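## Task

Get the foam block inside the bin marked T3 so that no part of it sticks out past the bin's rim. The robot must not tip over or be left leaning, or the goal fails. The block must stay there on its own; if it stays put only because the robot is holding or propping it, the goal is not met.

## Robot and tools

ROBOT. A simulated Hello Robot Stretch 4 with a single arm. It has an omni-wheel base, a lift that slides up a mast, an arm that telescopes straight forward, a three-joint wrist (yaw, pitch, roll) and a two-finger gripper. It stands about 1.6 m tall; the rim of the base lies within 0.23 m of the base origin. Loose objects may occasionally get nudged by something outside the robot's control.

FRAMES. Base frame: origin on the floor below the base centre, x ahead, y to the left, z up. hand_pose is reported in this frame. It marks the point halfway between the fingers, 0.015 m back from the tips. When all wrist joints are 0 its axes line up with the base frame. The printed hand position may be slightly wrong. The odometry frame is where the base frame was when the scene began. base_odometry comes from wheel turns only, so wheel slip shows up as travel. Its heading runs -3.142 to 3.142, positive to the left.

execute_actions. Argument "actions" is a list holding one action or none; an empty list only reports state and images. An action contains "base", "joints" or both, and may add "pace" and "contact_limits". Alternatively it is {"end_of_arm": "enable_torque"} by itself. Motions in one action start together and may finish at different times. No action runs longer than 15 s.
- "base" holds exactly one relative move, measured from where the base last reported itself: {"translate_m": d}, straight drive in metres, forward positive, -2 to 2; {"strafe_m": d}, sideways in metres, left positive, -2 to 2; {"rotate_rad": d}, spin in place in radians, counter-clockwise (left) positive, -3.2 to 3.2.
- "joints" is an object of absolute targets keyed by joint name (not offsets). lift_m 0 to 1.2 m; arm_m 0 to 0.55 m of extension; wrist_yaw_rad -1.134 to 4.276 (0 points ahead, positive turns left, 3.14 is folded back, over 3.4 the arm may block it); wrist_pitch_rad -1.117 to 4.259 (0 level, 1.57 pointing down); wrist_roll_rad -1.117 to 4.259 (0 puts both fingers level; positive turns the gripper clockwise as viewed from behind it); gripper_m 0 to 0.08 m, the opening between fingers. Done tolerances: lift and arm ±0.004, yaw and roll ±0.02, pitch ±0.05, gripper ±0.002. A joint target outside its range is clamped and the result notes it; any other bad value or unknown key rejects the whole call and nothing moves.
- "pace": "slow", "default", "fast" or "max" (default if omitted). Base top speeds are 0.1/0.3/0.4/0.6 m/s and 1/2/3/4 rad/s respectively, further reduced when the lift is above 0.2 m (down to 0.3 m/s and 1 rad/s at 1.2 m).
- "contact_limits": only {"arm_m": v}, v from 0 (gentlest) to 0.75 (firmest), default 0.5; the arm halts with contact_stop when pushing harder than that.
- "cameras": list drawn from head_camera, head_left_camera, head_right_camera, wrist_camera, all; omitted, null or ["all"] gives every camera, [] gives none. The "pictures" line lists the returned images in order.
Anything you leave out of an action may still be driving toward its earlier target. If a result reports a stop, the later execute_actions, wait and finished_scene calls from that same reply are skipped.

wait: {"seconds": 0 to 10}; commands nothing, the world keeps running, and it returns the same report as an empty action.
zoom_image: {"camera": name, "region": [x0, y0, x1, y1]} in pixels of that camera's latest full image, origin top-left, at most 504 by 504.
finished_scene: {"scene": n} closes the current scene for good after the last command has been held and reports success; the goal must already hold and keep holding. Replying with no tool call ends everything.

CAMERAS. head_camera sits atop the mast looking forward and down (turn the base to look elsewhere). head_left_camera and head_right_camera are fisheyes beside it, angled more steeply down, showing the base and arm. wrist_camera looks along the fingers, with the fingertips near the bottom of its image. Calibration lines give K and T_world_to_cam (base frame to camera) with small per-scene errors, larger for the wrist camera.

RESULT LINES. base_status and joint_status tell how each commanded motion ended: done; off_target (stopped short, may still push); contact_stop_at_<key> (blocked by something; that part may go slack, a slack lift can sag under load and slack wheels can roll); limit_stop_at_<name>, including limit_stop_at_tilt (leaning over 6 degrees; lift, arm and wheels go slack and ignore commands) and limit_stop_at_own_body (self-collision guard, likely with pitch below -0.2 and roll below -0.4 or above 4); torque_fault (a wrist or gripper motor went limp; send enable_torque). on_its_own reports things you did not command; there "held at" is the held target, not the actual position. joint_positions gives current joints. lidar_m lists 12 distances from the base origin in 30-degree sectors, the first straight ahead, going counter-clockwise (4th left, 7th behind, 10th right); "-" means nothing seen or closer than 0.25 m; it sees from about 0.15 m up and may miss glass, thin legs and much behind. wrist_depth_mm is a 7x7 grid of depths in mm (100 to 2000), from the top left. turned_by_wheels vs turned_by_imu differing by over about 0.1 rad suggests a collision or slip. base_tilt is in degrees, forward and right positive. motor_effort is percent of maximum with the peak of the last action in brackets; wheel efforts are positive toward turning right.

GRIPPING. Close to a gripper_m below the object's width; once the fingers meet it they press only slightly further. After a grip, off_target means something is held; done usually means empty. Gripper effort held beyond about 50 trips a torque fault that can drop the item.

AVOID. Start by unfolding with lift_m 0.4 and wrist_yaw_rad 0 together. Do not drive or turn carrying over 1 kg with arm_m above 0.2, especially at fast paces, and avoid long hard pushes or pulls with a raised gripper: the robot can tip. Do not press the gripper into things with base or arm moves (torque faults). Avoid drops, slams and hard hits; lower objects gently into the bin and release them clear of the rim.

Each tool is called after "Emit:" as name(argument=value, ...), one argument or row to a line, values as JSON.

## Session

Emit:
execute_actions(
  actions=[],
)

Scene clock: 0.00 s.
base_odometry: x=+0.000 y=+0.000 heading=+0.000 (m, m, rad; odometry frame)
turned_by_wheels: +0.000 (rad since the last result)
turned_by_imu: +0.000 (rad since the last result)
base_tilt: forward=+0.6 right=-0.8 (deg)
lidar_m: 0.90 1.42 1.44 1.08 0.88 0.87 1.02 1.47 1.45 0.97 0.80 0.76
base_status: not commanded
joint_positions: lift_m=+0.264 arm_m=+0.000 wrist_yaw_rad=+3.212 wrist_pitch_rad=+0.021 wrist_roll_rad=-0.012 gripper_m=+0.040
joint_status: not commanded
motor_effort: lift_m=+20 arm_m=-1 wrist_yaw_rad=-1 wrist_pitch_rad=-6 wrist_roll_rad=-1 gripper_m=-2 wheel_0=+1 wheel_1=+0 wheel_2=+1 (%)
hand_pose: x=-0.0471 y=+0.0723 z=+0.4382 quat_wxyz=(-0.035, -0.010, -0.007, +0.999) (m; base frame)
wrist_depth_mm: - 140 139 1336 1060 891 768 / - - 138 1336 1060 891 778 / - 106 137 1205 1060 878 768 / - 119 138 1229 1060 891 768 / 190 - 1708 1308 1060 878 768 / 208 1808 1576 1281 1008 904 768 / 209 1255 106 1138 126 - 750
pictures: head_camera, head_left_camera, head_right_camera, wrist_camera
Images, in order (width x height): head_camera 420x560, head_left_camera 420x672, head_right_camera 420x672, wrist_camera 616x392.

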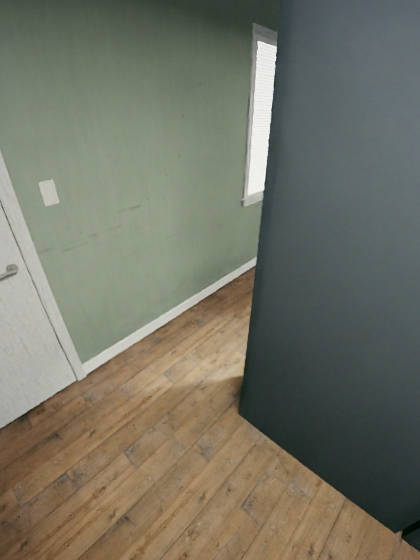

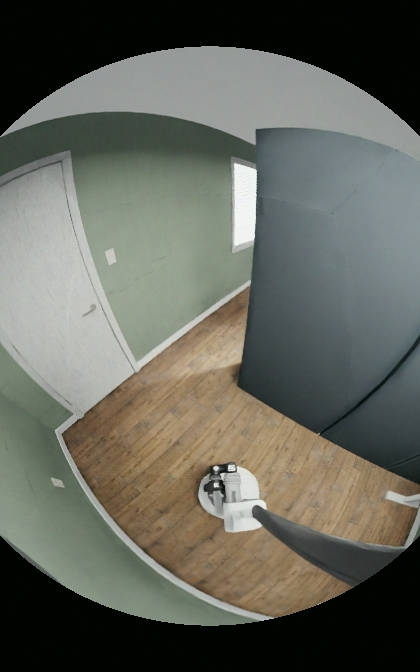

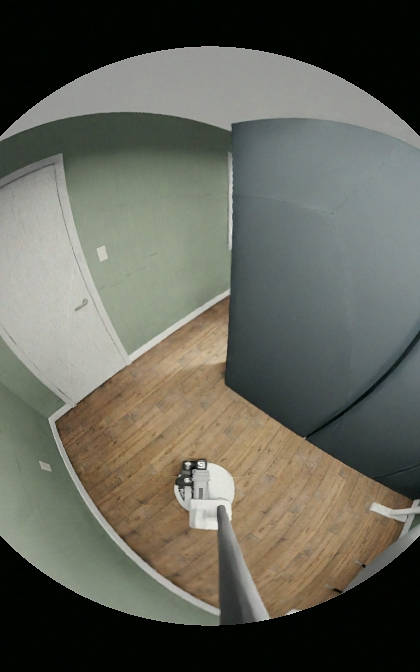

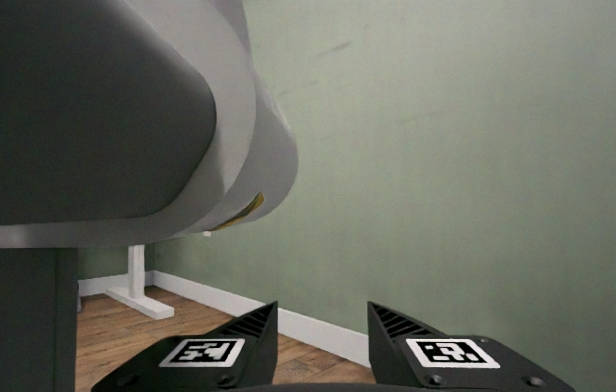

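Emit:
execute_actions(
  actions=[
    {"base":{"rotate_rad":-1.6}},
  ],
  cameras=["head_camera","head_left_camera"],
)

Emit:
execute_actions(
  actions=[
    {"base":{"rotate_rad":-1.2}},
  ],
  cameras=["head_camera","head_left_camera"],
)

Scene clock: 4.13 s.
base_odometry: x=+0.000 y=+0.000 heading=-1.600 (m, m, rad; odometry frame)
turned_by_wheels: -1.600 (rad since the last result)
turned_by_imu: -1.582 (rad since the last result)
base_tilt: forward=+0.6 right=-0.8 (deg)
lidar_m: 0.97 0.81 0.78 0.90 1.46 1.41 1.08 0.87 0.83 0.98 1.46 1.42
base_status: done
joint_positions: lift_m=+0.264 arm_m=+0.000 wrist_yaw_rad=+3.212 wrist_pitch_rad=+0.021 wrist_roll_rad=-0.012 gripper_m=+0.040
joint_status: not commanded
motor_effort: lift_m=+20(20) arm_m=-1(1) wrist_yaw_rad=+0(1) wrist_pitch_rad=-6(7) wrist_roll_rad=-1(2) gripper_m=+0(0) wheel_0=+3(8) wheel_1=+1(8) wheel_2=+2(7) (%)
hand_pose: x=-0.0471 y=+0.0723 z=+0.4382 quat_wxyz=(-0.035, -0.010, -0.007, +0.999) (m; base frame)
wrist_depth_mm: - 140 139 1464 1661 1397 1229 / - - 138 1464 1708 1397 1229 / - 106 138 1430 1661 1397 1229 / - 119 138 1430 1661 1430 1229 / 191 960 1182 1464 1708 1397 1229 / 208 991 1118 1430 1576 1366 1205 / 208 931 106 1138 126 - 1160
pictures: head_camera, head_left_camera
Images, in order (width x height): head_camera 420x560, head_left_camera 420x672.

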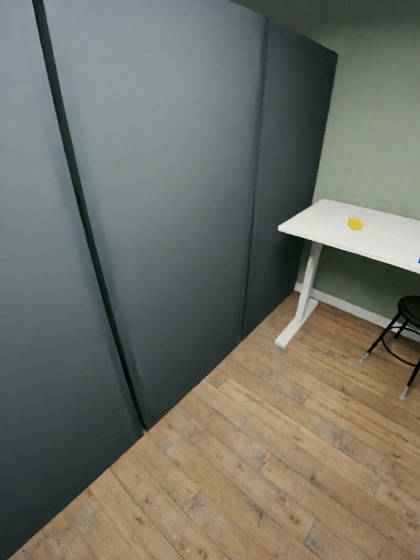

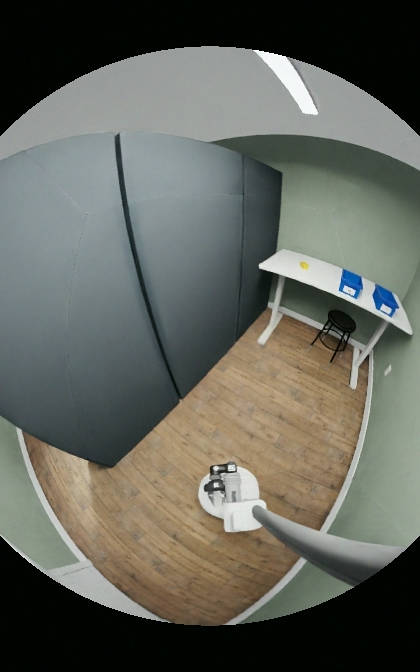

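Scene clock: 5.97 s.
base_odometry: x=+0.000 y=+0.000 heading=-2.799 (m, m, rad; odometry frame)
turned_by_wheels: -1.199 (rad since the last result)
turned_by_imu: -1.187 (rad since the last result)
base_tilt: forward=+0.7 right=-0.7 (deg)
lidar_m: 1.29 1.45 1.13 0.82 0.79 0.83 1.52 1.41 1.28 0.91 0.83 0.89
base_status: done
joint_positions: lift_m=+0.264 arm_m=+0.000 wrist_yaw_rad=+3.212 wrist_pitch_rad=+0.021 wrist_roll_rad=-0.012 gripper_m=+0.040
joint_status: not commanded
motor_effort: lift_m=+20(20) arm_m=-1(1) wrist_yaw_rad=+0(0) wrist_pitch_rad=-8(8) wrist_roll_rad=-2(2) gripper_m=+0(1) wheel_0=+3(7) wheel_1=+2(8) wheel_2=+2(8) (%)
hand_pose: x=-0.0471 y=+0.0723 z=+0.4382 quat_wxyz=(-0.035, -0.010, -0.007, +0.999) (m; base frame)
wrist_depth_mm: - 140 139 1756 - - 750 / - - 138 1756 - - 750 / - 106 137 1756 - - 741 / - 119 138 1808 - - 750 / 190 1366 1576 1756 - - 750 / 208 1397 1537 1661 1708 1430 750 / 209 1255 106 1160 126 - 741
pictures: head_camera, head_left_camera
Images, in order (width x height): head_camera 420x560, head_left_camera 420x672.

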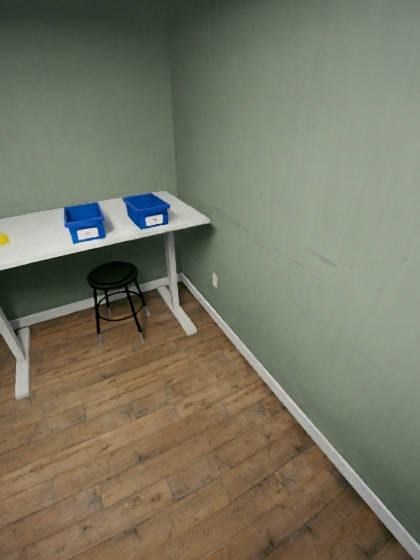

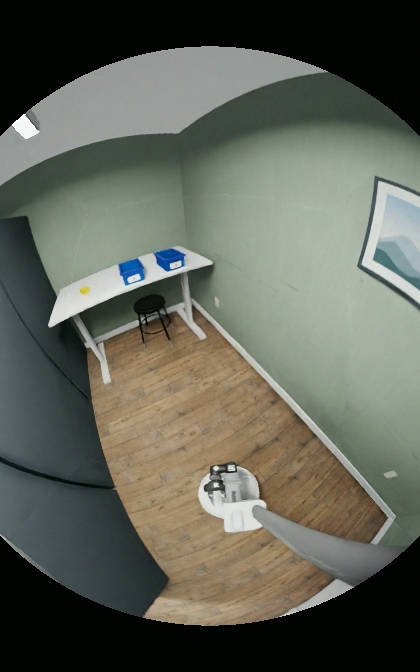

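Emit:
execute_actions(
  actions=[
    {"base":{"rotate_rad":0.6},"joints":{"lift_m":0.5,"wrist_yaw_rad":0}},
  ],
)

Scene clock: 12.13 s.
base_odometry: x=+0.000 y=+0.000 heading=-2.199 (m, m, rad; odometry frame)
turned_by_wheels: +0.600 (rad since the last result)
turned_by_imu: +0.593 (rad since the last result)
base_tilt: forward=+0.6 right=-0.8 (deg)
lidar_m: 1.42 1.08 0.81 0.79 0.84 1.47 1.45 1.16 0.86 0.84 0.94 1.43
base_status: done
joint_positions: lift_m=+0.500 arm_m=+0.000 wrist_yaw_rad=+0.000 wrist_pitch_rad=+0.021 wrist_roll_rad=-0.012 gripper_m=+0.040
joint_status: all done
motor_effort: lift_m=+22(26) arm_m=-1(1) wrist_yaw_rad=-2(9) wrist_pitch_rad=-10(6) wrist_roll_rad=-1(2) gripper_m=+1(1) wheel_0=+0(6) wheel_1=+1(7) wheel_2=+1(7) (%)
hand_pose: x=+0.3838 y=-0.0873 z=+0.6736 quat_wxyz=(+1.000, -0.006, +0.010, +0.000) (m; base frame)
wrist_depth_mm: 1118 1537 - - - 1863 1336 / 1098 1537 - - - 1863 1366 / 1098 1397 - 1397 1397 1430 1308 / 1078 1499 - - - 1863 1366 / 1078 1537 - - 1921 1863 1366 / 1078 1499 - - 1708 1863 1366 / 1098 1366 106 1661 126 - 1336
pictures: head_camera, head_left_camera, head_right_camera, wrist_camera
camera_calibration (this result's frames):
wrist_camera: T_world_to_cam=[[0.0188146, -0.999813, -0.00443544, -0.085082], [0.00292852, 0.00449131, -0.999986, 0.731962], [0.999819, 0.0188013, 0.00301248, -0.231425], [0, 0, 0, 1]] pos_world=[0.23084, -0.0840025, 0.732271]
Images, in order (width x height): head_camera 420x560, head_left_camera 420x672, head_right_camera 420x672, wrist_camera 616x392.

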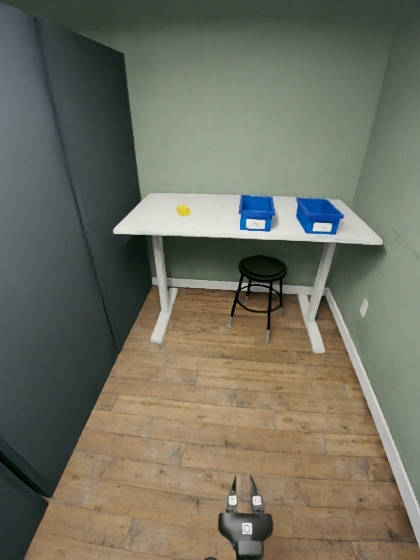

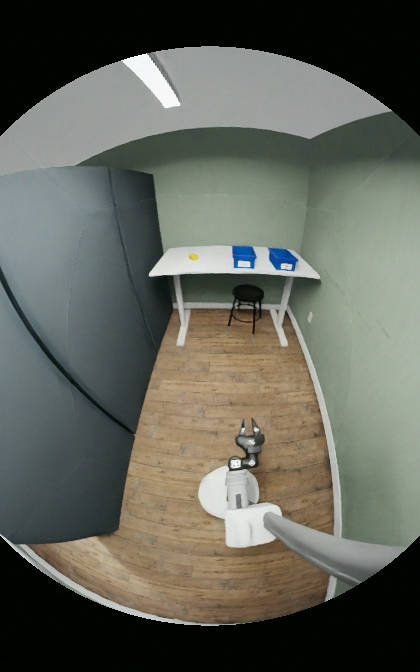

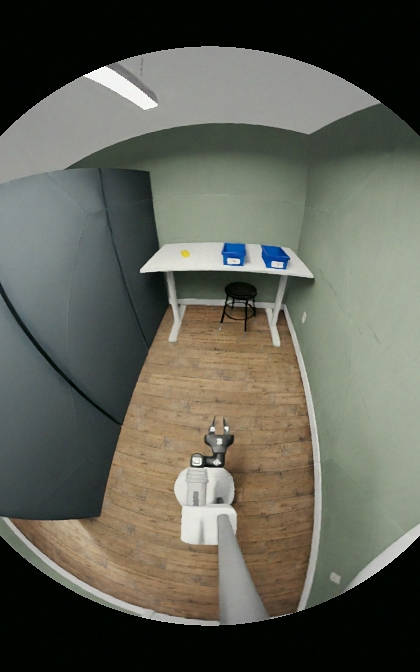

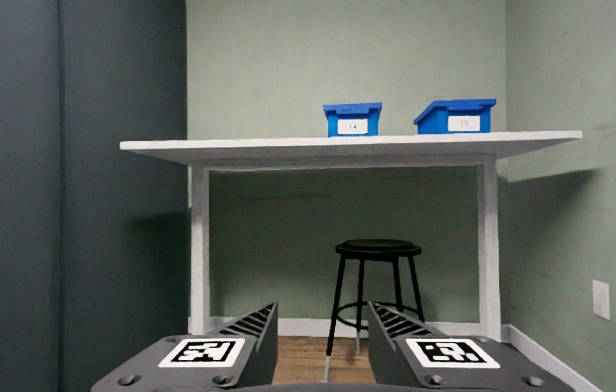

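Emit:
zoom_image(
  camera="wrist_camera",
  region=[300,80,520,160],
)

Emit:
zoom_image(
  camera="head_camera",
  region=[110,170,390,260],
)

Region (300, 80, 520, 160) of wrist_camera's 616x392 image, scaled by 2.291; it fills the top 183 rows of this view, and the rest is white.

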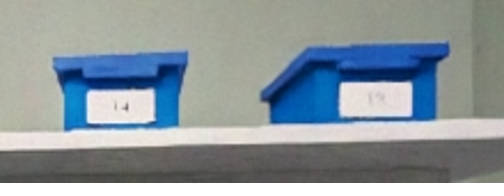

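Region (110, 170, 390, 260) of head_camera's 420x560 image, scaled by 1.800, with more detail than that image has; it fills the top 162 rows of this view, and the rest is white.

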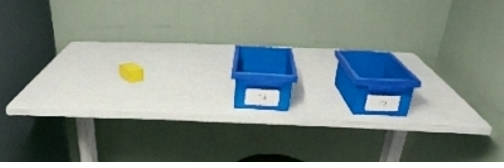

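Emit:
execute_actions(
  actions=[
    {"base":{"translate_m":0.95},"joints":{"lift_m":0.95,"wrist_pitch_rad":0.7,"gripper_m":0.08},"pace":"fast"},
  ],
  cameras=[],
)

Emit:
execute_actions(
  actions=[
    {"base":{"strafe_m":0.28}},
  ],
)

Scene clock: 24.00 s.
base_odometry: x=-0.558 y=-0.769 heading=-2.199 (m, m, rad; odometry frame)
turned_by_wheels: +0.000 (rad since the last result)
turned_by_imu: +0.002 (rad since the last result)
base_tilt: forward=+0.7 right=-0.8 (deg)
lidar_m: 0.49 0.54 0.70 0.68 0.76 1.16 2.40 1.24 0.97 0.96 0.69 0.51
base_status: done
joint_positions: lift_m=+0.950 arm_m=+0.000 wrist_yaw_rad=+0.000 wrist_pitch_rad=+0.702 wrist_roll_rad=-0.012 gripper_m=+0.080
joint_status: all done
motor_effort: lift_m=+21(22) arm_m=-1(1) wrist_yaw_rad=+0(2) wrist_pitch_rad=-6(7) wrist_roll_rad=-1(1) gripper_m=+1(5) wheel_0=+0(7) wheel_1=+0(7) wheel_2=+2(14) (%)
hand_pose: x=+0.3336 y=-0.0874 z=+0.9908 quat_wxyz=(+0.939, -0.006, +0.344, +0.002) (m; base frame)
wrist_depth_mm: 723 668 707 691 291 272 266 / 496 488 488 480 325 306 300 / 377 370 368 364 343 330 324 / 891 831 1366 1336 329 322 315 / 991 1160 1464 1430 788 750 1366 / 1008 1229 1308 1281 1025 691 1205 / 946 - 142 1138 1118 111 -
pictures: none
No camera images: the call's "cameras" was empty. Leave "cameras" out to get every camera's image.

Scene clock: 26.27 s.
base_odometry: x=-0.332 y=-0.933 heading=-2.199 (m, m, rad; odometry frame)
turned_by_wheels: +0.000 (rad since the last result)
turned_by_imu: +0.000 (rad since the last result)
base_tilt: forward=+0.7 right=-0.7 (deg)
lidar_m: 0.51 0.55 0.43 0.41 0.47 0.70 2.39 1.61 1.24 1.23 0.71 0.51
base_status: done
joint_positions: lift_m=+0.950 arm_m=+0.000 wrist_yaw_rad=+0.000 wrist_pitch_rad=+0.702 wrist_roll_rad=-0.012 gripper_m=+0.080
joint_status: not commanded
motor_effort: lift_m=+21(21) arm_m=-1(1) wrist_yaw_rad=-1(0) wrist_pitch_rad=-4(6) wrist_roll_rad=-2(2) gripper_m=+4(0) wheel_0=+2(9) wheel_1=-1(9) wheel_2=+1(0) (%)
hand_pose: x=+0.3336 y=-0.0874 z=+0.9908 quat_wxyz=(+0.939, -0.006, +0.344, +0.002) (m; base frame)
wrist_depth_mm: 634 759 707 597 676 661 569 / 525 488 488 480 473 466 452 / 375 373 368 366 362 355 353 / 621 854 1182 1366 1336 917 831 / 654 917 1308 1464 1430 1182 759 / 661 917 1078 1281 1281 1255 1098 / 615 - 142 1160 1098 111 -
pictures: head_camera, head_left_camera, head_right_camera, wrist_camera
camera_calibration (this result's frames):
wrist_camera: T_world_to_cam=[[0.0116241, -0.999819, -0.0150772, -0.0698501], [-0.627381, 0.00444872, -0.7787, 1.04028], [0.778625, 0.0185108, -0.627216, 0.516035], [0, 0, 0, 1]] pos_world=[0.251663, -0.0840176, 1.13267]
Images, in order (width x height): head_camera 420x560, head_left_camera 420x672, head_right_camera 420x672, wrist_camera 616x392.

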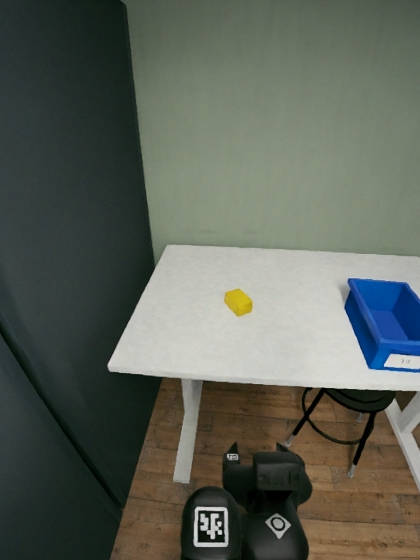

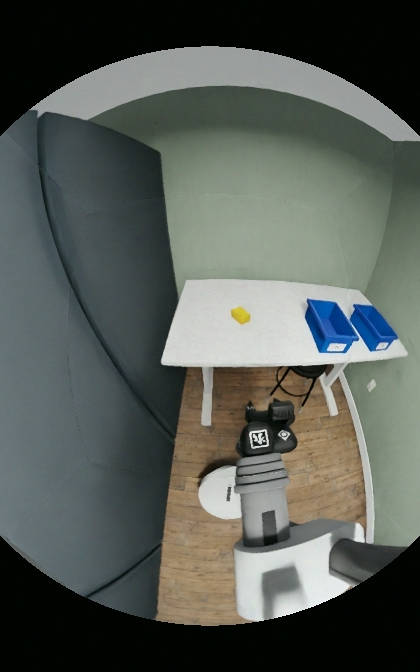

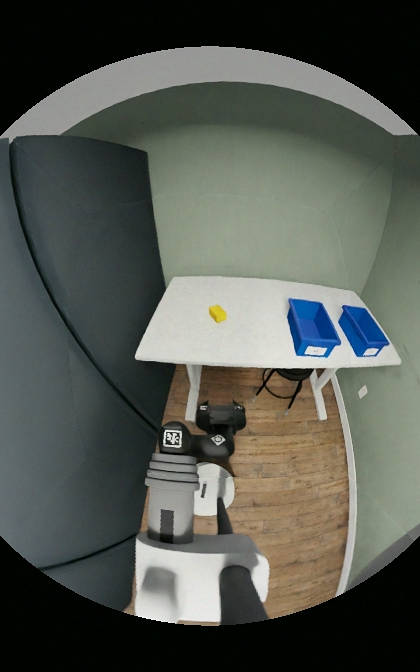

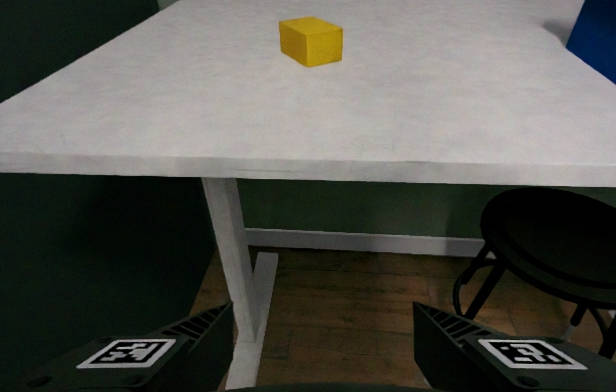

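Emit:
execute_actions(
  actions=[
    {"base":{"translate_m":0.18},"joints":{"lift_m":1.12,"wrist_pitch_rad":1.57}},
  ],
  cameras=[],
)

Emit:
execute_actions(
  actions=[
    {"joints":{"arm_m":0.48}},
  ],
)

Scene clock: 42.20 s.
base_odometry: x=-0.437 y=-1.079 heading=-2.198 (m, m, rad; odometry frame)
turned_by_wheels: +0.000 (rad since the last result)
turned_by_imu: +0.000 (rad since the last result)
base_tilt: forward=+0.6 right=-0.9 (deg)
lidar_m: 0.33 0.38 0.40 0.38 0.44 0.67 2.56 1.64 1.27 1.10 0.49 0.35
base_status: done
joint_positions: lift_m=+1.120 arm_m=+0.000 wrist_yaw_rad=+0.000 wrist_pitch_rad=+1.570 wrist_roll_rad=-0.012 gripper_m=+0.080
joint_status: all done
motor_effort: lift_m=+22(24) arm_m=-1(1) wrist_yaw_rad=+0(1) wrist_pitch_rad=+1(2) wrist_roll_rad=-1(2) gripper_m=+0(3) wheel_0=+2(5) wheel_1=+2(6) wheel_2=+0(12) (%)
hand_pose: x=+0.1713 y=-0.0874 z=+1.0853 quat_wxyz=(+0.707, -0.004, +0.707, +0.004) (m; base frame)
wrist_depth_mm: 298 296 294 293 290 289 287 / 661 946 1255 1229 1229 1229 1205 / 668 960 1255 1229 1205 1182 1205 / 715 1042 1229 1205 1205 1205 1205 / 683 991 1205 1008 1205 1205 1182 / 699 1025 1008 1008 1182 1182 1160 / 647 - 143 991 1182 111 -
pictures: none
No camera images: the call's "cameras" was empty. Leave "cameras" out to get every camera's image.

Scene clock: 44.67 s.
base_odometry: x=-0.437 y=-1.079 heading=-2.198 (m, m, rad; odometry frame)
turned_by_wheels: +0.000 (rad since the last result)
turned_by_imu: +0.000 (rad since the last result)
base_tilt: forward=+0.7 right=-0.8 (deg)
lidar_m: 0.33 0.37 0.40 0.39 0.43 0.67 2.56 1.64 1.27 1.08 0.47 0.34
base_status: not commanded
joint_positions: lift_m=+1.120 arm_m=+0.479 wrist_yaw_rad=+0.000 wrist_pitch_rad=+1.570 wrist_roll_rad=-0.013 gripper_m=+0.080
joint_status: all done
motor_effort: lift_m=+22(22) arm_m=+6(6) wrist_yaw_rad=-1(1) wrist_pitch_rad=-1(2) wrist_roll_rad=-2(1) gripper_m=+2(2) wheel_0=+2(2) wheel_1=+1(1) wheel_2=+0(0) (%)
hand_pose: x=+0.6501 y=-0.0874 z=+1.0853 quat_wxyz=(+0.707, -0.005, +0.707, +0.005) (m; base frame)
wrist_depth_mm: 296 293 293 289 287 286 286 / 293 291 290 287 285 285 283 / 293 290 287 286 283 283 281 / 289 287 285 285 283 281 281 / 287 286 285 238 281 279 279 / 287 285 282 237 236 278 278 / 285 - 142 279 278 111 -
pictures: head_camera, head_left_camera, head_right_camera, wrist_camera
camera_calibration (this result's frames):
wrist_camera: T_world_to_cam=[[-0.00377533, -0.999821, -0.0185628, -0.0583208], [-0.999691, 0.00422934, -0.0244799, 0.735882], [0.024554, 0.0184647, -0.999528, 1.22319], [0, 0, 0, 1]] pos_world=[0.705401, -0.0840085, 1.23955]
Images, in order (width x height): head_camera 420x560, head_left_camera 420x672, head_right_camera 420x672, wrist_camera 616x392.

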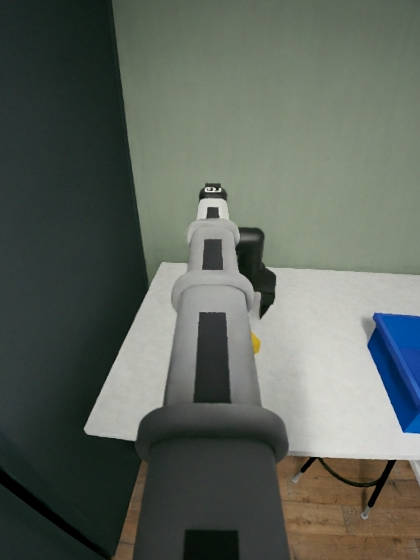

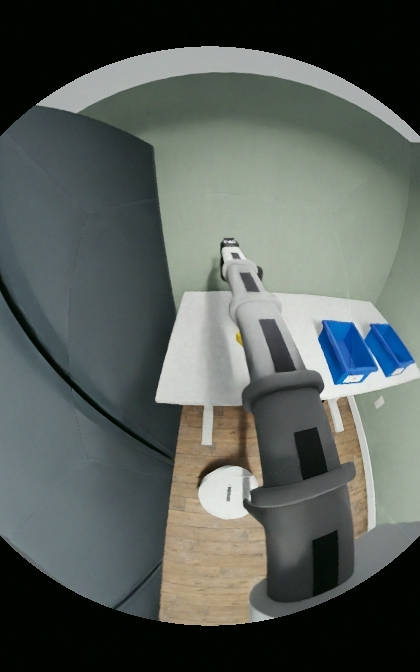

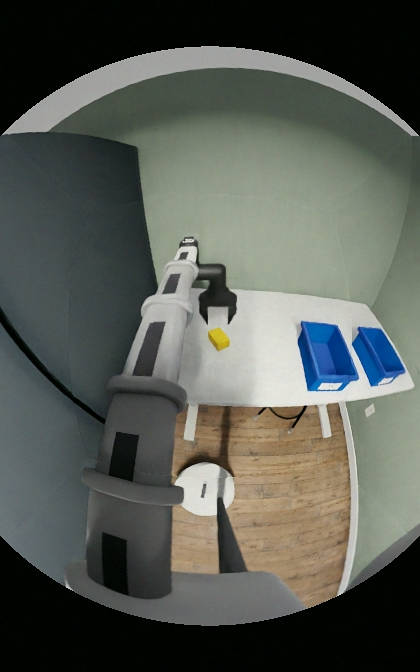

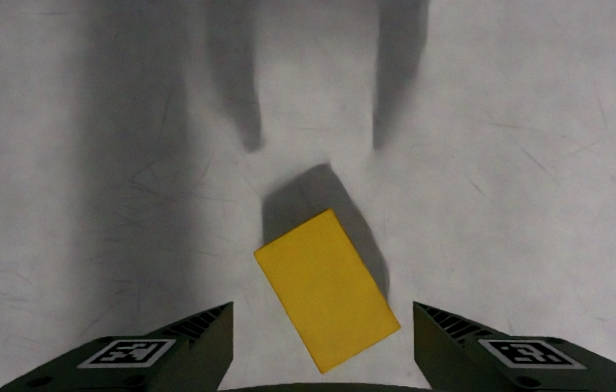

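Emit:
execute_actions(
  actions=[
    {"joints":{"arm_m":0.475,"wrist_roll_rad":-0.53,"lift_m":1.07}},
  ],
  cameras=["wrist_camera","head_right_camera"],
)

Scene clock: 53.00 s.
base_odometry: x=-0.437 y=-1.079 heading=-2.198 (m, m, rad; odometry frame)
turned_by_wheels: +0.000 (rad since the last result)
turned_by_imu: +0.000 (rad since the last result)
base_tilt: forward=+0.7 right=-0.8 (deg)
lidar_m: 0.33 0.37 0.41 0.37 0.43 0.69 2.56 1.64 1.29 1.06 0.48 0.34
base_status: not commanded
joint_positions: lift_m=+1.070 arm_m=+0.476 wrist_yaw_rad=+0.000 wrist_pitch_rad=+1.570 wrist_roll_rad=-0.529 gripper_m=+0.080
joint_status: all done
motor_effort: lift_m=+18(20) arm_m=-6(7) wrist_yaw_rad=+0(1) wrist_pitch_rad=-1(3) wrist_roll_rad=-3(9) gripper_m=+1(1) wheel_0=+2(2) wheel_1=+2(2) wheel_2=+0(0) (%)
hand_pose: x=+0.6471 y=-0.0874 z=+1.0357 quat_wxyz=(+0.683, -0.185, +0.682, +0.185) (m; base frame)
wrist_depth_mm: 242 240 240 238 237 236 236 / 241 240 238 237 236 236 235 / 239 238 237 236 235 235 233 / 238 237 236 235 235 234 232 / 236 236 234 189 232 232 231 / 236 235 233 188 188 231 229 / 235 - 143 187 187 111 -
pictures: head_right_camera, wrist_camera
camera_calibration (this result's frames):
wrist_camera: T_world_to_cam=[[0.490543, -0.871227, -0.0182003, -0.368257], [-0.871331, -0.490094, -0.0242873, 0.605232], [0.0122399, 0.0277724, -0.999539, 1.18246], [0, 0, 0, 1]] pos_world=[0.69353, -0.0570547, 1.18992]
Images, in order (width x height): head_right_camera 420x672, wrist_camera 616x392.

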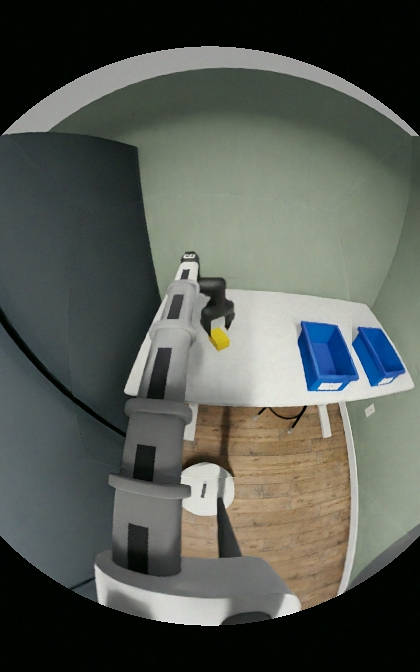

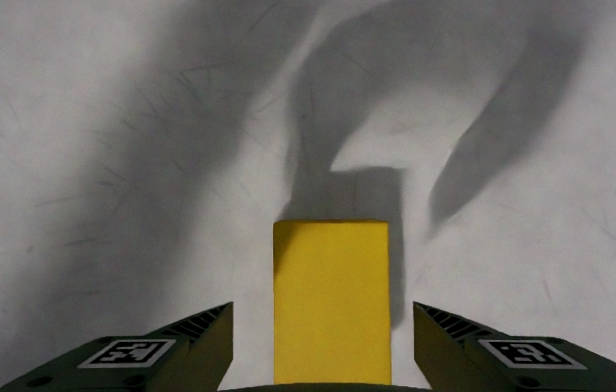

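Emit:
execute_actions(
  actions=[
    {"joints":{"lift_m":1.025}},
  ],
  cameras=["wrist_camera"],
)

Emit:
execute_actions(
  actions=[
    {"joints":{"gripper_m":0.042}},
  ],
  cameras=["wrist_camera","head_right_camera"],
)

Scene clock: 58.20 s.
base_odometry: x=-0.437 y=-1.079 heading=-2.198 (m, m, rad; odometry frame)
turned_by_wheels: +0.000 (rad since the last result)
turned_by_imu: +0.000 (rad since the last result)
base_tilt: forward=+0.6 right=-0.8 (deg)
lidar_m: 0.33 0.38 0.41 0.39 0.44 0.71 2.55 1.65 1.30 1.09 0.47 0.35
base_status: not commanded
joint_positions: lift_m=+1.025 arm_m=+0.476 wrist_yaw_rad=+0.000 wrist_pitch_rad=+1.570 wrist_roll_rad=-0.529 gripper_m=+0.080
joint_status: all done
motor_effort: lift_m=+18(20) arm_m=-6(6) wrist_yaw_rad=+0(1) wrist_pitch_rad=+1(0) wrist_roll_rad=-3(3) gripper_m=+2(2) wheel_0=+2(2) wheel_1=+2(1) wheel_2=+0(0) (%)
hand_pose: x=+0.6471 y=-0.0874 z=+0.9907 quat_wxyz=(+0.683, -0.185, +0.682, +0.185) (m; base frame)
wrist_depth_mm: 196 195 195 193 193 192 191 / 195 195 193 193 191 191 190 / 194 193 192 191 190 190 189 / 193 192 191 190 190 189 189 / 192 191 190 145 144 188 187 / 191 190 189 144 144 187 186 / 190 - 142 143 143 111 -
pictures: wrist_camera
camera_calibration (this result's frames):
wrist_camera: T_world_to_cam=[[0.490545, -0.871226, -0.0182003, -0.369077], [-0.87133, -0.490097, -0.0242872, 0.604137], [0.0122397, 0.0277725, -0.999539, 1.13749], [0, 0, 0, 1]] pos_world=[0.693529, -0.0570545, 1.14492]
Images, in order (width x height): wrist_camera 616x392.

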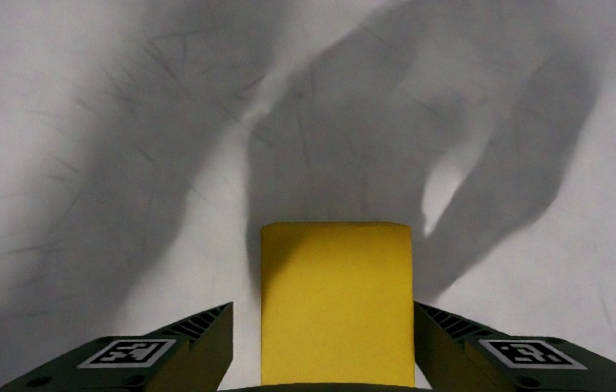

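Scene clock: 59.20 s.
base_odometry: x=-0.437 y=-1.079 heading=-2.198 (m, m, rad; odometry frame)
turned_by_wheels: +0.000 (rad since the last result)
turned_by_imu: +0.000 (rad since the last result)
base_tilt: forward=+0.7 right=-0.8 (deg)
lidar_m: 0.34 0.38 0.42 0.38 0.44 0.66 2.56 1.62 1.29 1.11 0.48 0.34
base_status: not commanded
joint_positions: lift_m=+1.025 arm_m=+0.476 wrist_yaw_rad=+0.000 wrist_pitch_rad=+1.570 wrist_roll_rad=-0.529 gripper_m=+0.058
joint_status: gripper_m off_target (ended at +0.058, target +0.042)
on_its_own: gripper_m is held at +0.053, not at your +0.042, by its contact guard: the fingers met something
motor_effort: lift_m=+18(18) arm_m=-6(6) wrist_yaw_rad=+0(1) wrist_pitch_rad=+1(1) wrist_roll_rad=-3(4) gripper_m=-36(36) wheel_0=+2(2) wheel_1=+1(1) wheel_2=+0(0) (%)
hand_pose: x=+0.6471 y=-0.0874 z=+0.9907 quat_wxyz=(+0.683, -0.185, +0.682, +0.185) (m; base frame)
wrist_depth_mm: 196 195 194 193 193 192 191 / 195 194 193 193 191 191 190 / 194 193 192 191 191 190 189 / 193 192 191 190 190 189 189 / 191 191 190 145 145 189 187 / 190 190 189 144 144 187 186 / 190 110 118 144 143 - -
pictures: head_right_camera, wrist_camera
camera_calibration (this result's frames):
wrist_camera: T_world_to_cam=[[0.490687, -0.871148, -0.0180972, -0.36929], [-0.871247, -0.490235, -0.0244703, 0.604298], [0.0124454, 0.0277744, -0.999537, 1.13736], [0, 0, 0, 1]] pos_world=[0.693544, -0.0570471, 1.14493]
Images, in order (width x height): head_right_camera 420x672, wrist_camera 616x392.

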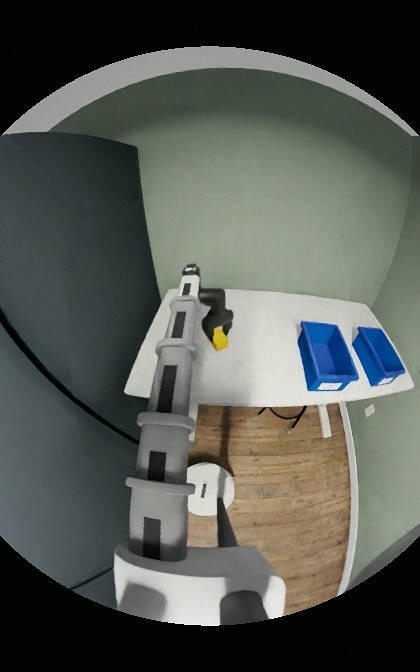

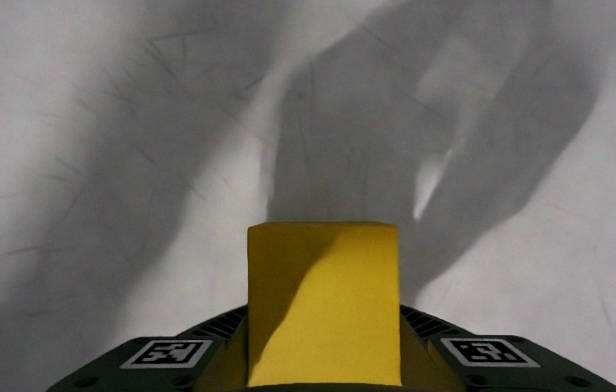

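Emit:
execute_actions(
  actions=[
    {"joints":{"lift_m":1.19}},
  ],
  cameras=[],
)

Emit:
execute_actions(
  actions=[
    {"base":{"strafe_m":-0.45},"joints":{"wrist_roll_rad":0}},
  ],
)

Scene clock: 65.17 s.
base_odometry: x=-0.437 y=-1.079 heading=-2.198 (m, m, rad; odometry frame)
turned_by_wheels: +0.000 (rad since the last result)
turned_by_imu: +0.000 (rad since the last result)
base_tilt: forward=+0.6 right=-0.9 (deg)
lidar_m: 0.31 0.37 0.40 0.39 0.44 0.68 2.58 1.63 1.29 1.08 0.46 0.33
base_status: not commanded
joint_positions: lift_m=+1.190 arm_m=+0.476 wrist_yaw_rad=+0.000 wrist_pitch_rad=+1.570 wrist_roll_rad=-0.529 gripper_m=+0.058
joint_status: all done
on_its_own: gripper_m is held at +0.053, not at your +0.042, by its contact guard: the fingers met something
motor_effort: lift_m=+22(22) arm_m=-6(6) wrist_yaw_rad=-1(1) wrist_pitch_rad=+2(0) wrist_roll_rad=-3(3) gripper_m=-36(33) wheel_0=+2(2) wheel_1=+2(1) wheel_2=+0(0) (%)
hand_pose: x=+0.6471 y=-0.0874 z=+1.1553 quat_wxyz=(+0.683, -0.185, +0.682, +0.185) (m; base frame)
wrist_depth_mm: 364 362 362 359 357 357 355 / 362 359 357 355 357 353 353 / 359 359 357 355 353 353 351 / 357 355 353 355 351 353 349 / 355 353 353 145 145 349 345 / 353 351 351 144 144 347 345 / 351 110 118 144 143 - 343
pictures: none
No camera images: the call's "cameras" was empty. Leave "cameras" out to get every camera's image.

Scene clock: 68.00 s.
base_odometry: x=-0.801 y=-0.815 heading=-2.199 (m, m, rad; odometry frame)
turned_by_wheels: +0.000 (rad since the last result)
turned_by_imu: -0.001 (rad since the last result)
base_tilt: forward=+0.6 right=-0.8 (deg)
lidar_m: 0.30 0.35 0.50 0.86 0.93 1.42 2.61 1.09 0.84 0.80 0.44 0.30
base_status: done
joint_positions: lift_m=+1.190 arm_m=+0.476 wrist_yaw_rad=+0.000 wrist_pitch_rad=+1.570 wrist_roll_rad=-0.001 gripper_m=+0.058
joint_status: all done
on_its_own: gripper_m is held at +0.053, not at your +0.042, by its contact guard: the fingers met something
motor_effort: lift_m=+21(22) arm_m=-6(6) wrist_yaw_rad=+0(1) wrist_pitch_rad=-2(2) wrist_roll_rad=+0(5) gripper_m=-35(34) wheel_0=+0(10) wheel_1=+1(10) wheel_2=-1(2) (%)
hand_pose: x=+0.6471 y=-0.0874 z=+1.1554 quat_wxyz=(+0.707, +0.000, +0.707, +0.000) (m; base frame)
wrist_depth_mm: 364 366 362 359 359 355 353 / 364 362 359 357 355 353 351 / 362 362 359 355 353 353 349 / 362 359 357 355 351 349 351 / 357 355 353 145 145 349 345 / 355 355 233 144 144 233 345 / 355 110 118 143 143 - 342
pictures: head_camera, head_left_camera, head_right_camera, wrist_camera
camera_calibration (this result's frames):
wrist_camera: T_world_to_cam=[[-0.0158997, -0.999701, -0.01857, -0.0491672], [-0.999571, 0.0163492, -0.0243085, 0.735386], [0.0246049, 0.0181755, -0.999532, 1.29327], [0, 0, 0, 1]] pos_world=[0.702468, -0.0846813, 1.30962]
Images, in order (width x height): head_camera 420x560, head_left_camera 420x672, head_right_camera 420x672, wrist_camera 616x392.

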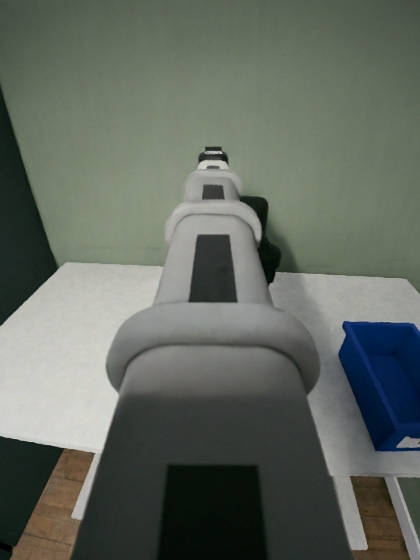

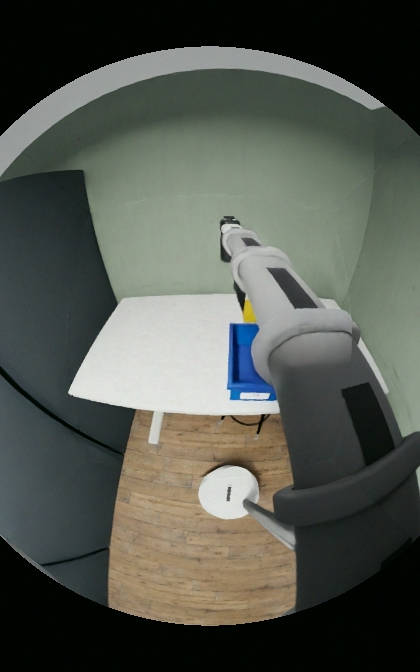

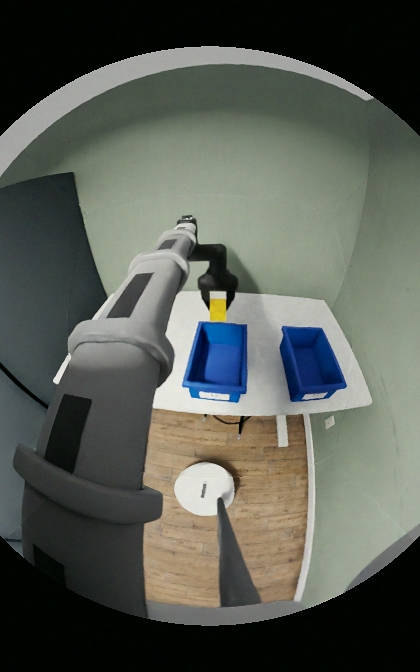

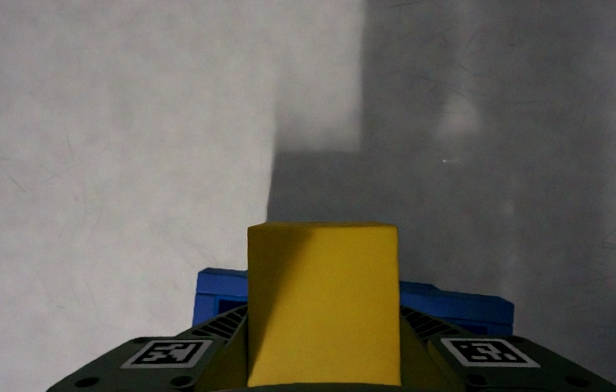

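Emit:
zoom_image(
  camera="head_camera",
  region=[330,400,420,470],
)

Emit:
zoom_image(
  camera="head_right_camera",
  region=[180,320,360,420],
)

Region (330, 400, 420, 470) of head_camera's 420x560 image, scaled by 5.600, with more detail than that image has.

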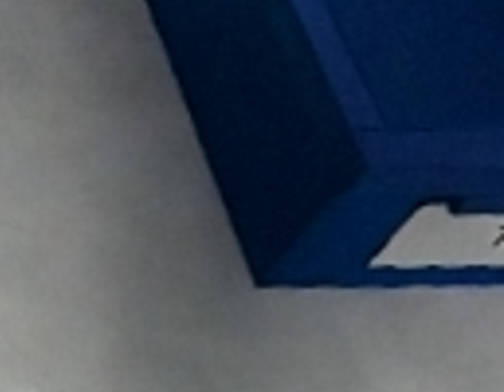

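Region (180, 320, 360, 420) of head_right_camera's 420x672 image, scaled by 2.800, with more detail than that image has.

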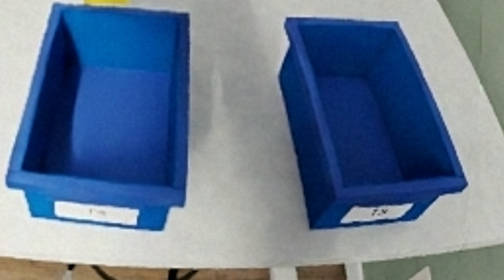

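Emit:
execute_actions(
  actions=[
    {"base":{"strafe_m":-0.378},"joints":{"arm_m":0.35}},
  ],
)

Scene clock: 84.83 s.
base_odometry: x=-1.107 y=-0.593 heading=-2.198 (m, m, rad; odometry frame)
turned_by_wheels: +0.000 (rad since the last result)
turned_by_imu: -0.001 (rad since the last result)
base_tilt: forward=+0.7 right=-0.8 (deg)
lidar_m: 0.27 0.30 0.44 1.25 1.35 1.98 1.36 0.60 0.45 0.42 0.37 0.27
base_status: done
joint_positions: lift_m=+1.190 arm_m=+0.351 wrist_yaw_rad=+0.000 wrist_pitch_rad=+1.570 wrist_roll_rad=+0.000 gripper_m=+0.058
joint_status: all done
on_its_own: gripper_m is held at +0.053, not at your +0.042, by its contact guard: the fingers met something
motor_effort: lift_m=+21(21) arm_m=-6(6) wrist_yaw_rad=-1(1) wrist_pitch_rad=-1(1) wrist_roll_rad=+0(1) gripper_m=-36(34) wheel_0=+1(9) wheel_1=+2(9) wheel_2=-1(1) (%)
hand_pose: x=+0.5220 y=-0.0874 z=+1.1555 quat_wxyz=(+0.707, +0.000, +0.707, +0.000) (m; base frame)
wrist_depth_mm: 368 366 362 359 357 355 355 / 364 364 359 357 355 353 351 / 364 359 249 244 240 351 349 / 359 357 330 349 315 349 347 / 357 357 332 145 145 349 347 / 357 355 272 144 144 345 345 / 353 110 118 144 143 - 343
pictures: head_camera, head_left_camera, head_right_camera, wrist_camera
camera_calibration (this result's frames):
wrist_camera: T_world_to_cam=[[-0.0162058, -0.999696, -0.0185685, -0.0509961], [-0.999568, 0.0166533, -0.0242058, 0.61033], [0.0245077, 0.0181682, -0.999535, 1.29641], [0, 0, 0, 1]] pos_world=[0.577468, -0.0846982, 1.30963]
Images, in order (width x height): head_camera 420x560, head_left_camera 420x672, head_right_camera 420x672, wrist_camera 616x392.

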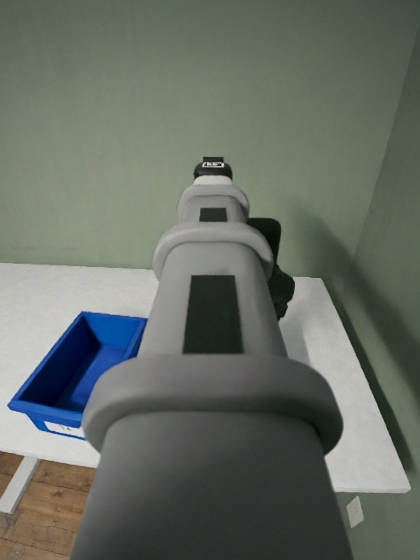

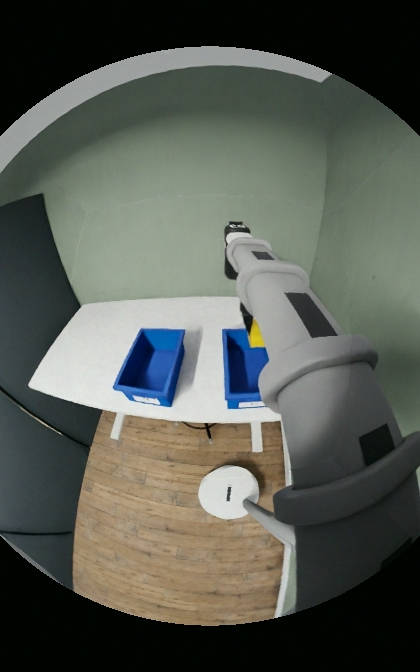

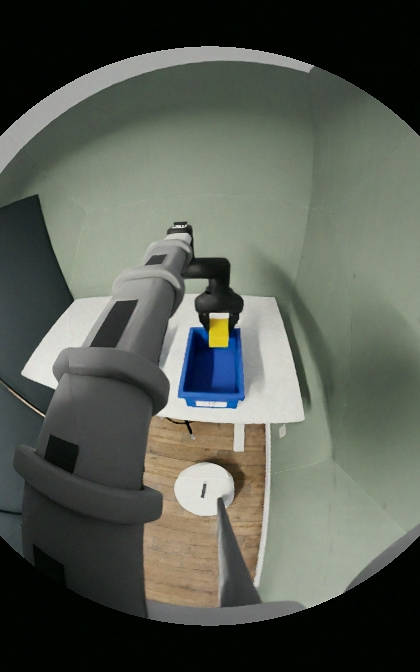

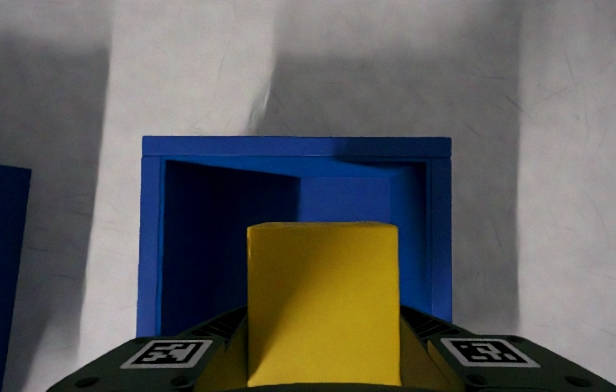

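Emit:
zoom_image(
  camera="head_right_camera",
  region=[170,380,260,420],
)

Emit:
zoom_image(
  camera="head_camera",
  region=[10,390,110,460],
)

Emit:
execute_actions(
  actions=[
    {"base":{"strafe_m":0.014},"joints":{"arm_m":0.33,"lift_m":1.09}},
  ],
)

Region (170, 380, 260, 420) of head_right_camera's 420x672 image, scaled by 5.600, with more detail than that image has.

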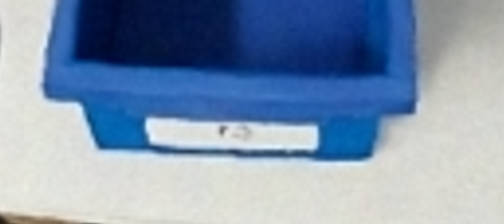

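Region (10, 390, 110, 460) of head_camera's 420x560 image, scaled by 5.040, with more detail than that image has; it fills the top 353 rows of this view, and the rest is white.

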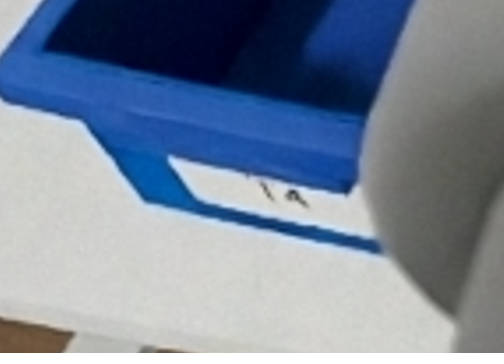

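Scene clock: 91.77 s.
base_odometry: x=-1.096 y=-0.601 heading=-2.198 (m, m, rad; odometry frame)
turned_by_wheels: +0.000 (rad since the last result)
turned_by_imu: +0.000 (rad since the last result)
base_tilt: forward=+0.7 right=-0.8 (deg)
lidar_m: 0.26 0.30 0.45 1.17 1.32 1.95 1.41 0.59 0.44 0.45 0.37 0.27
base_status: done
joint_positions: lift_m=+1.090 arm_m=+0.331 wrist_yaw_rad=+0.000 wrist_pitch_rad=+1.570 wrist_roll_rad=+0.000 gripper_m=+0.058
joint_status: all done
on_its_own: gripper_m is held at +0.053, not at your +0.042, by its contact guard: the fingers met something
motor_effort: lift_m=+18(19) arm_m=-6(6) wrist_yaw_rad=+0(0) wrist_pitch_rad=-1(2) wrist_roll_rad=-1(0) gripper_m=-35(34) wheel_0=+0(7) wheel_1=+2(8) wheel_2=+0(2) (%)
hand_pose: x=+0.5020 y=-0.0874 z=+1.0557 quat_wxyz=(+0.707, +0.000, +0.707, +0.000) (m; base frame)
wrist_depth_mm: 264 263 260 260 258 256 255 / 263 151 154 152 151 151 135 / 262 170 254 254 252 184 135 / 259 171 254 252 251 183 134 / 138 172 252 145 145 183 133 / 137 172 236 144 144 182 134 / 196 110 118 144 143 - -
pictures: head_camera, head_left_camera, head_right_camera, wrist_camera
camera_calibration (this result's frames):
wrist_camera: T_world_to_cam=[[-0.0162918, -0.999695, -0.0185677, -0.05313], [-0.999568, 0.0167384, -0.0241547, 0.587868], [0.0244581, 0.0181662, -0.999536, 1.19723], [0, 0, 0, 1]] pos_world=[0.557466, -0.0847029, 1.20989]
Images, in order (width x height): head_camera 420x560, head_left_camera 420x672, head_right_camera 420x672, wrist_camera 616x392.

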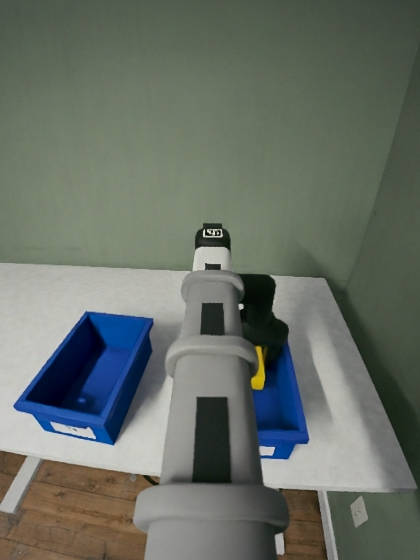

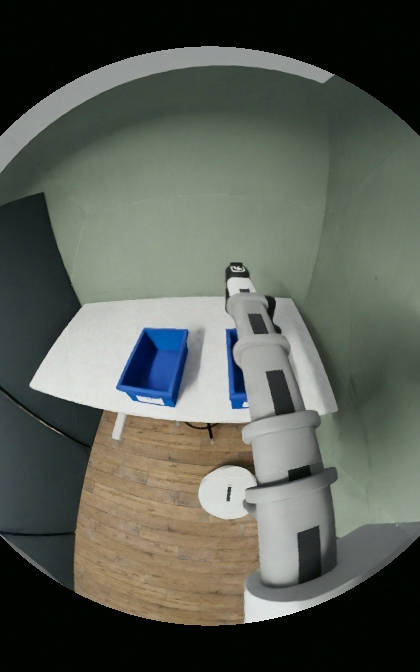

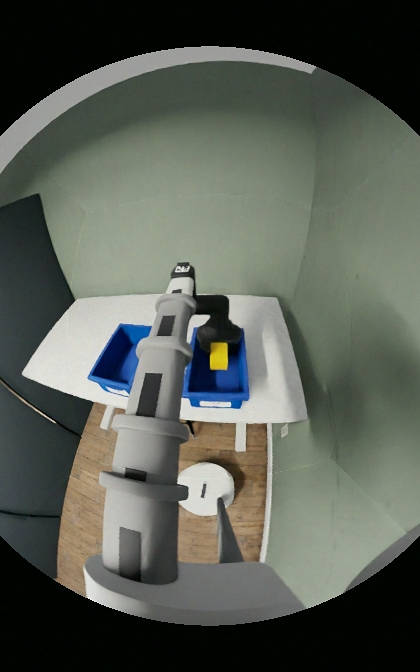

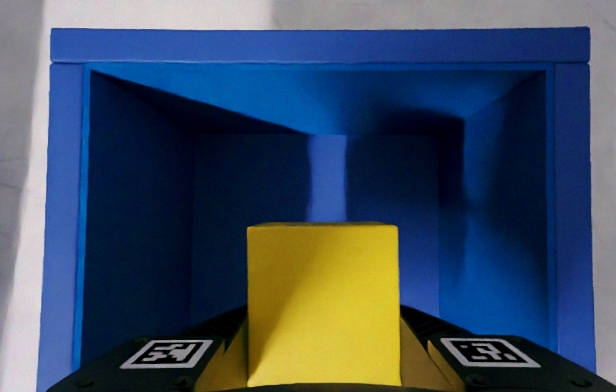

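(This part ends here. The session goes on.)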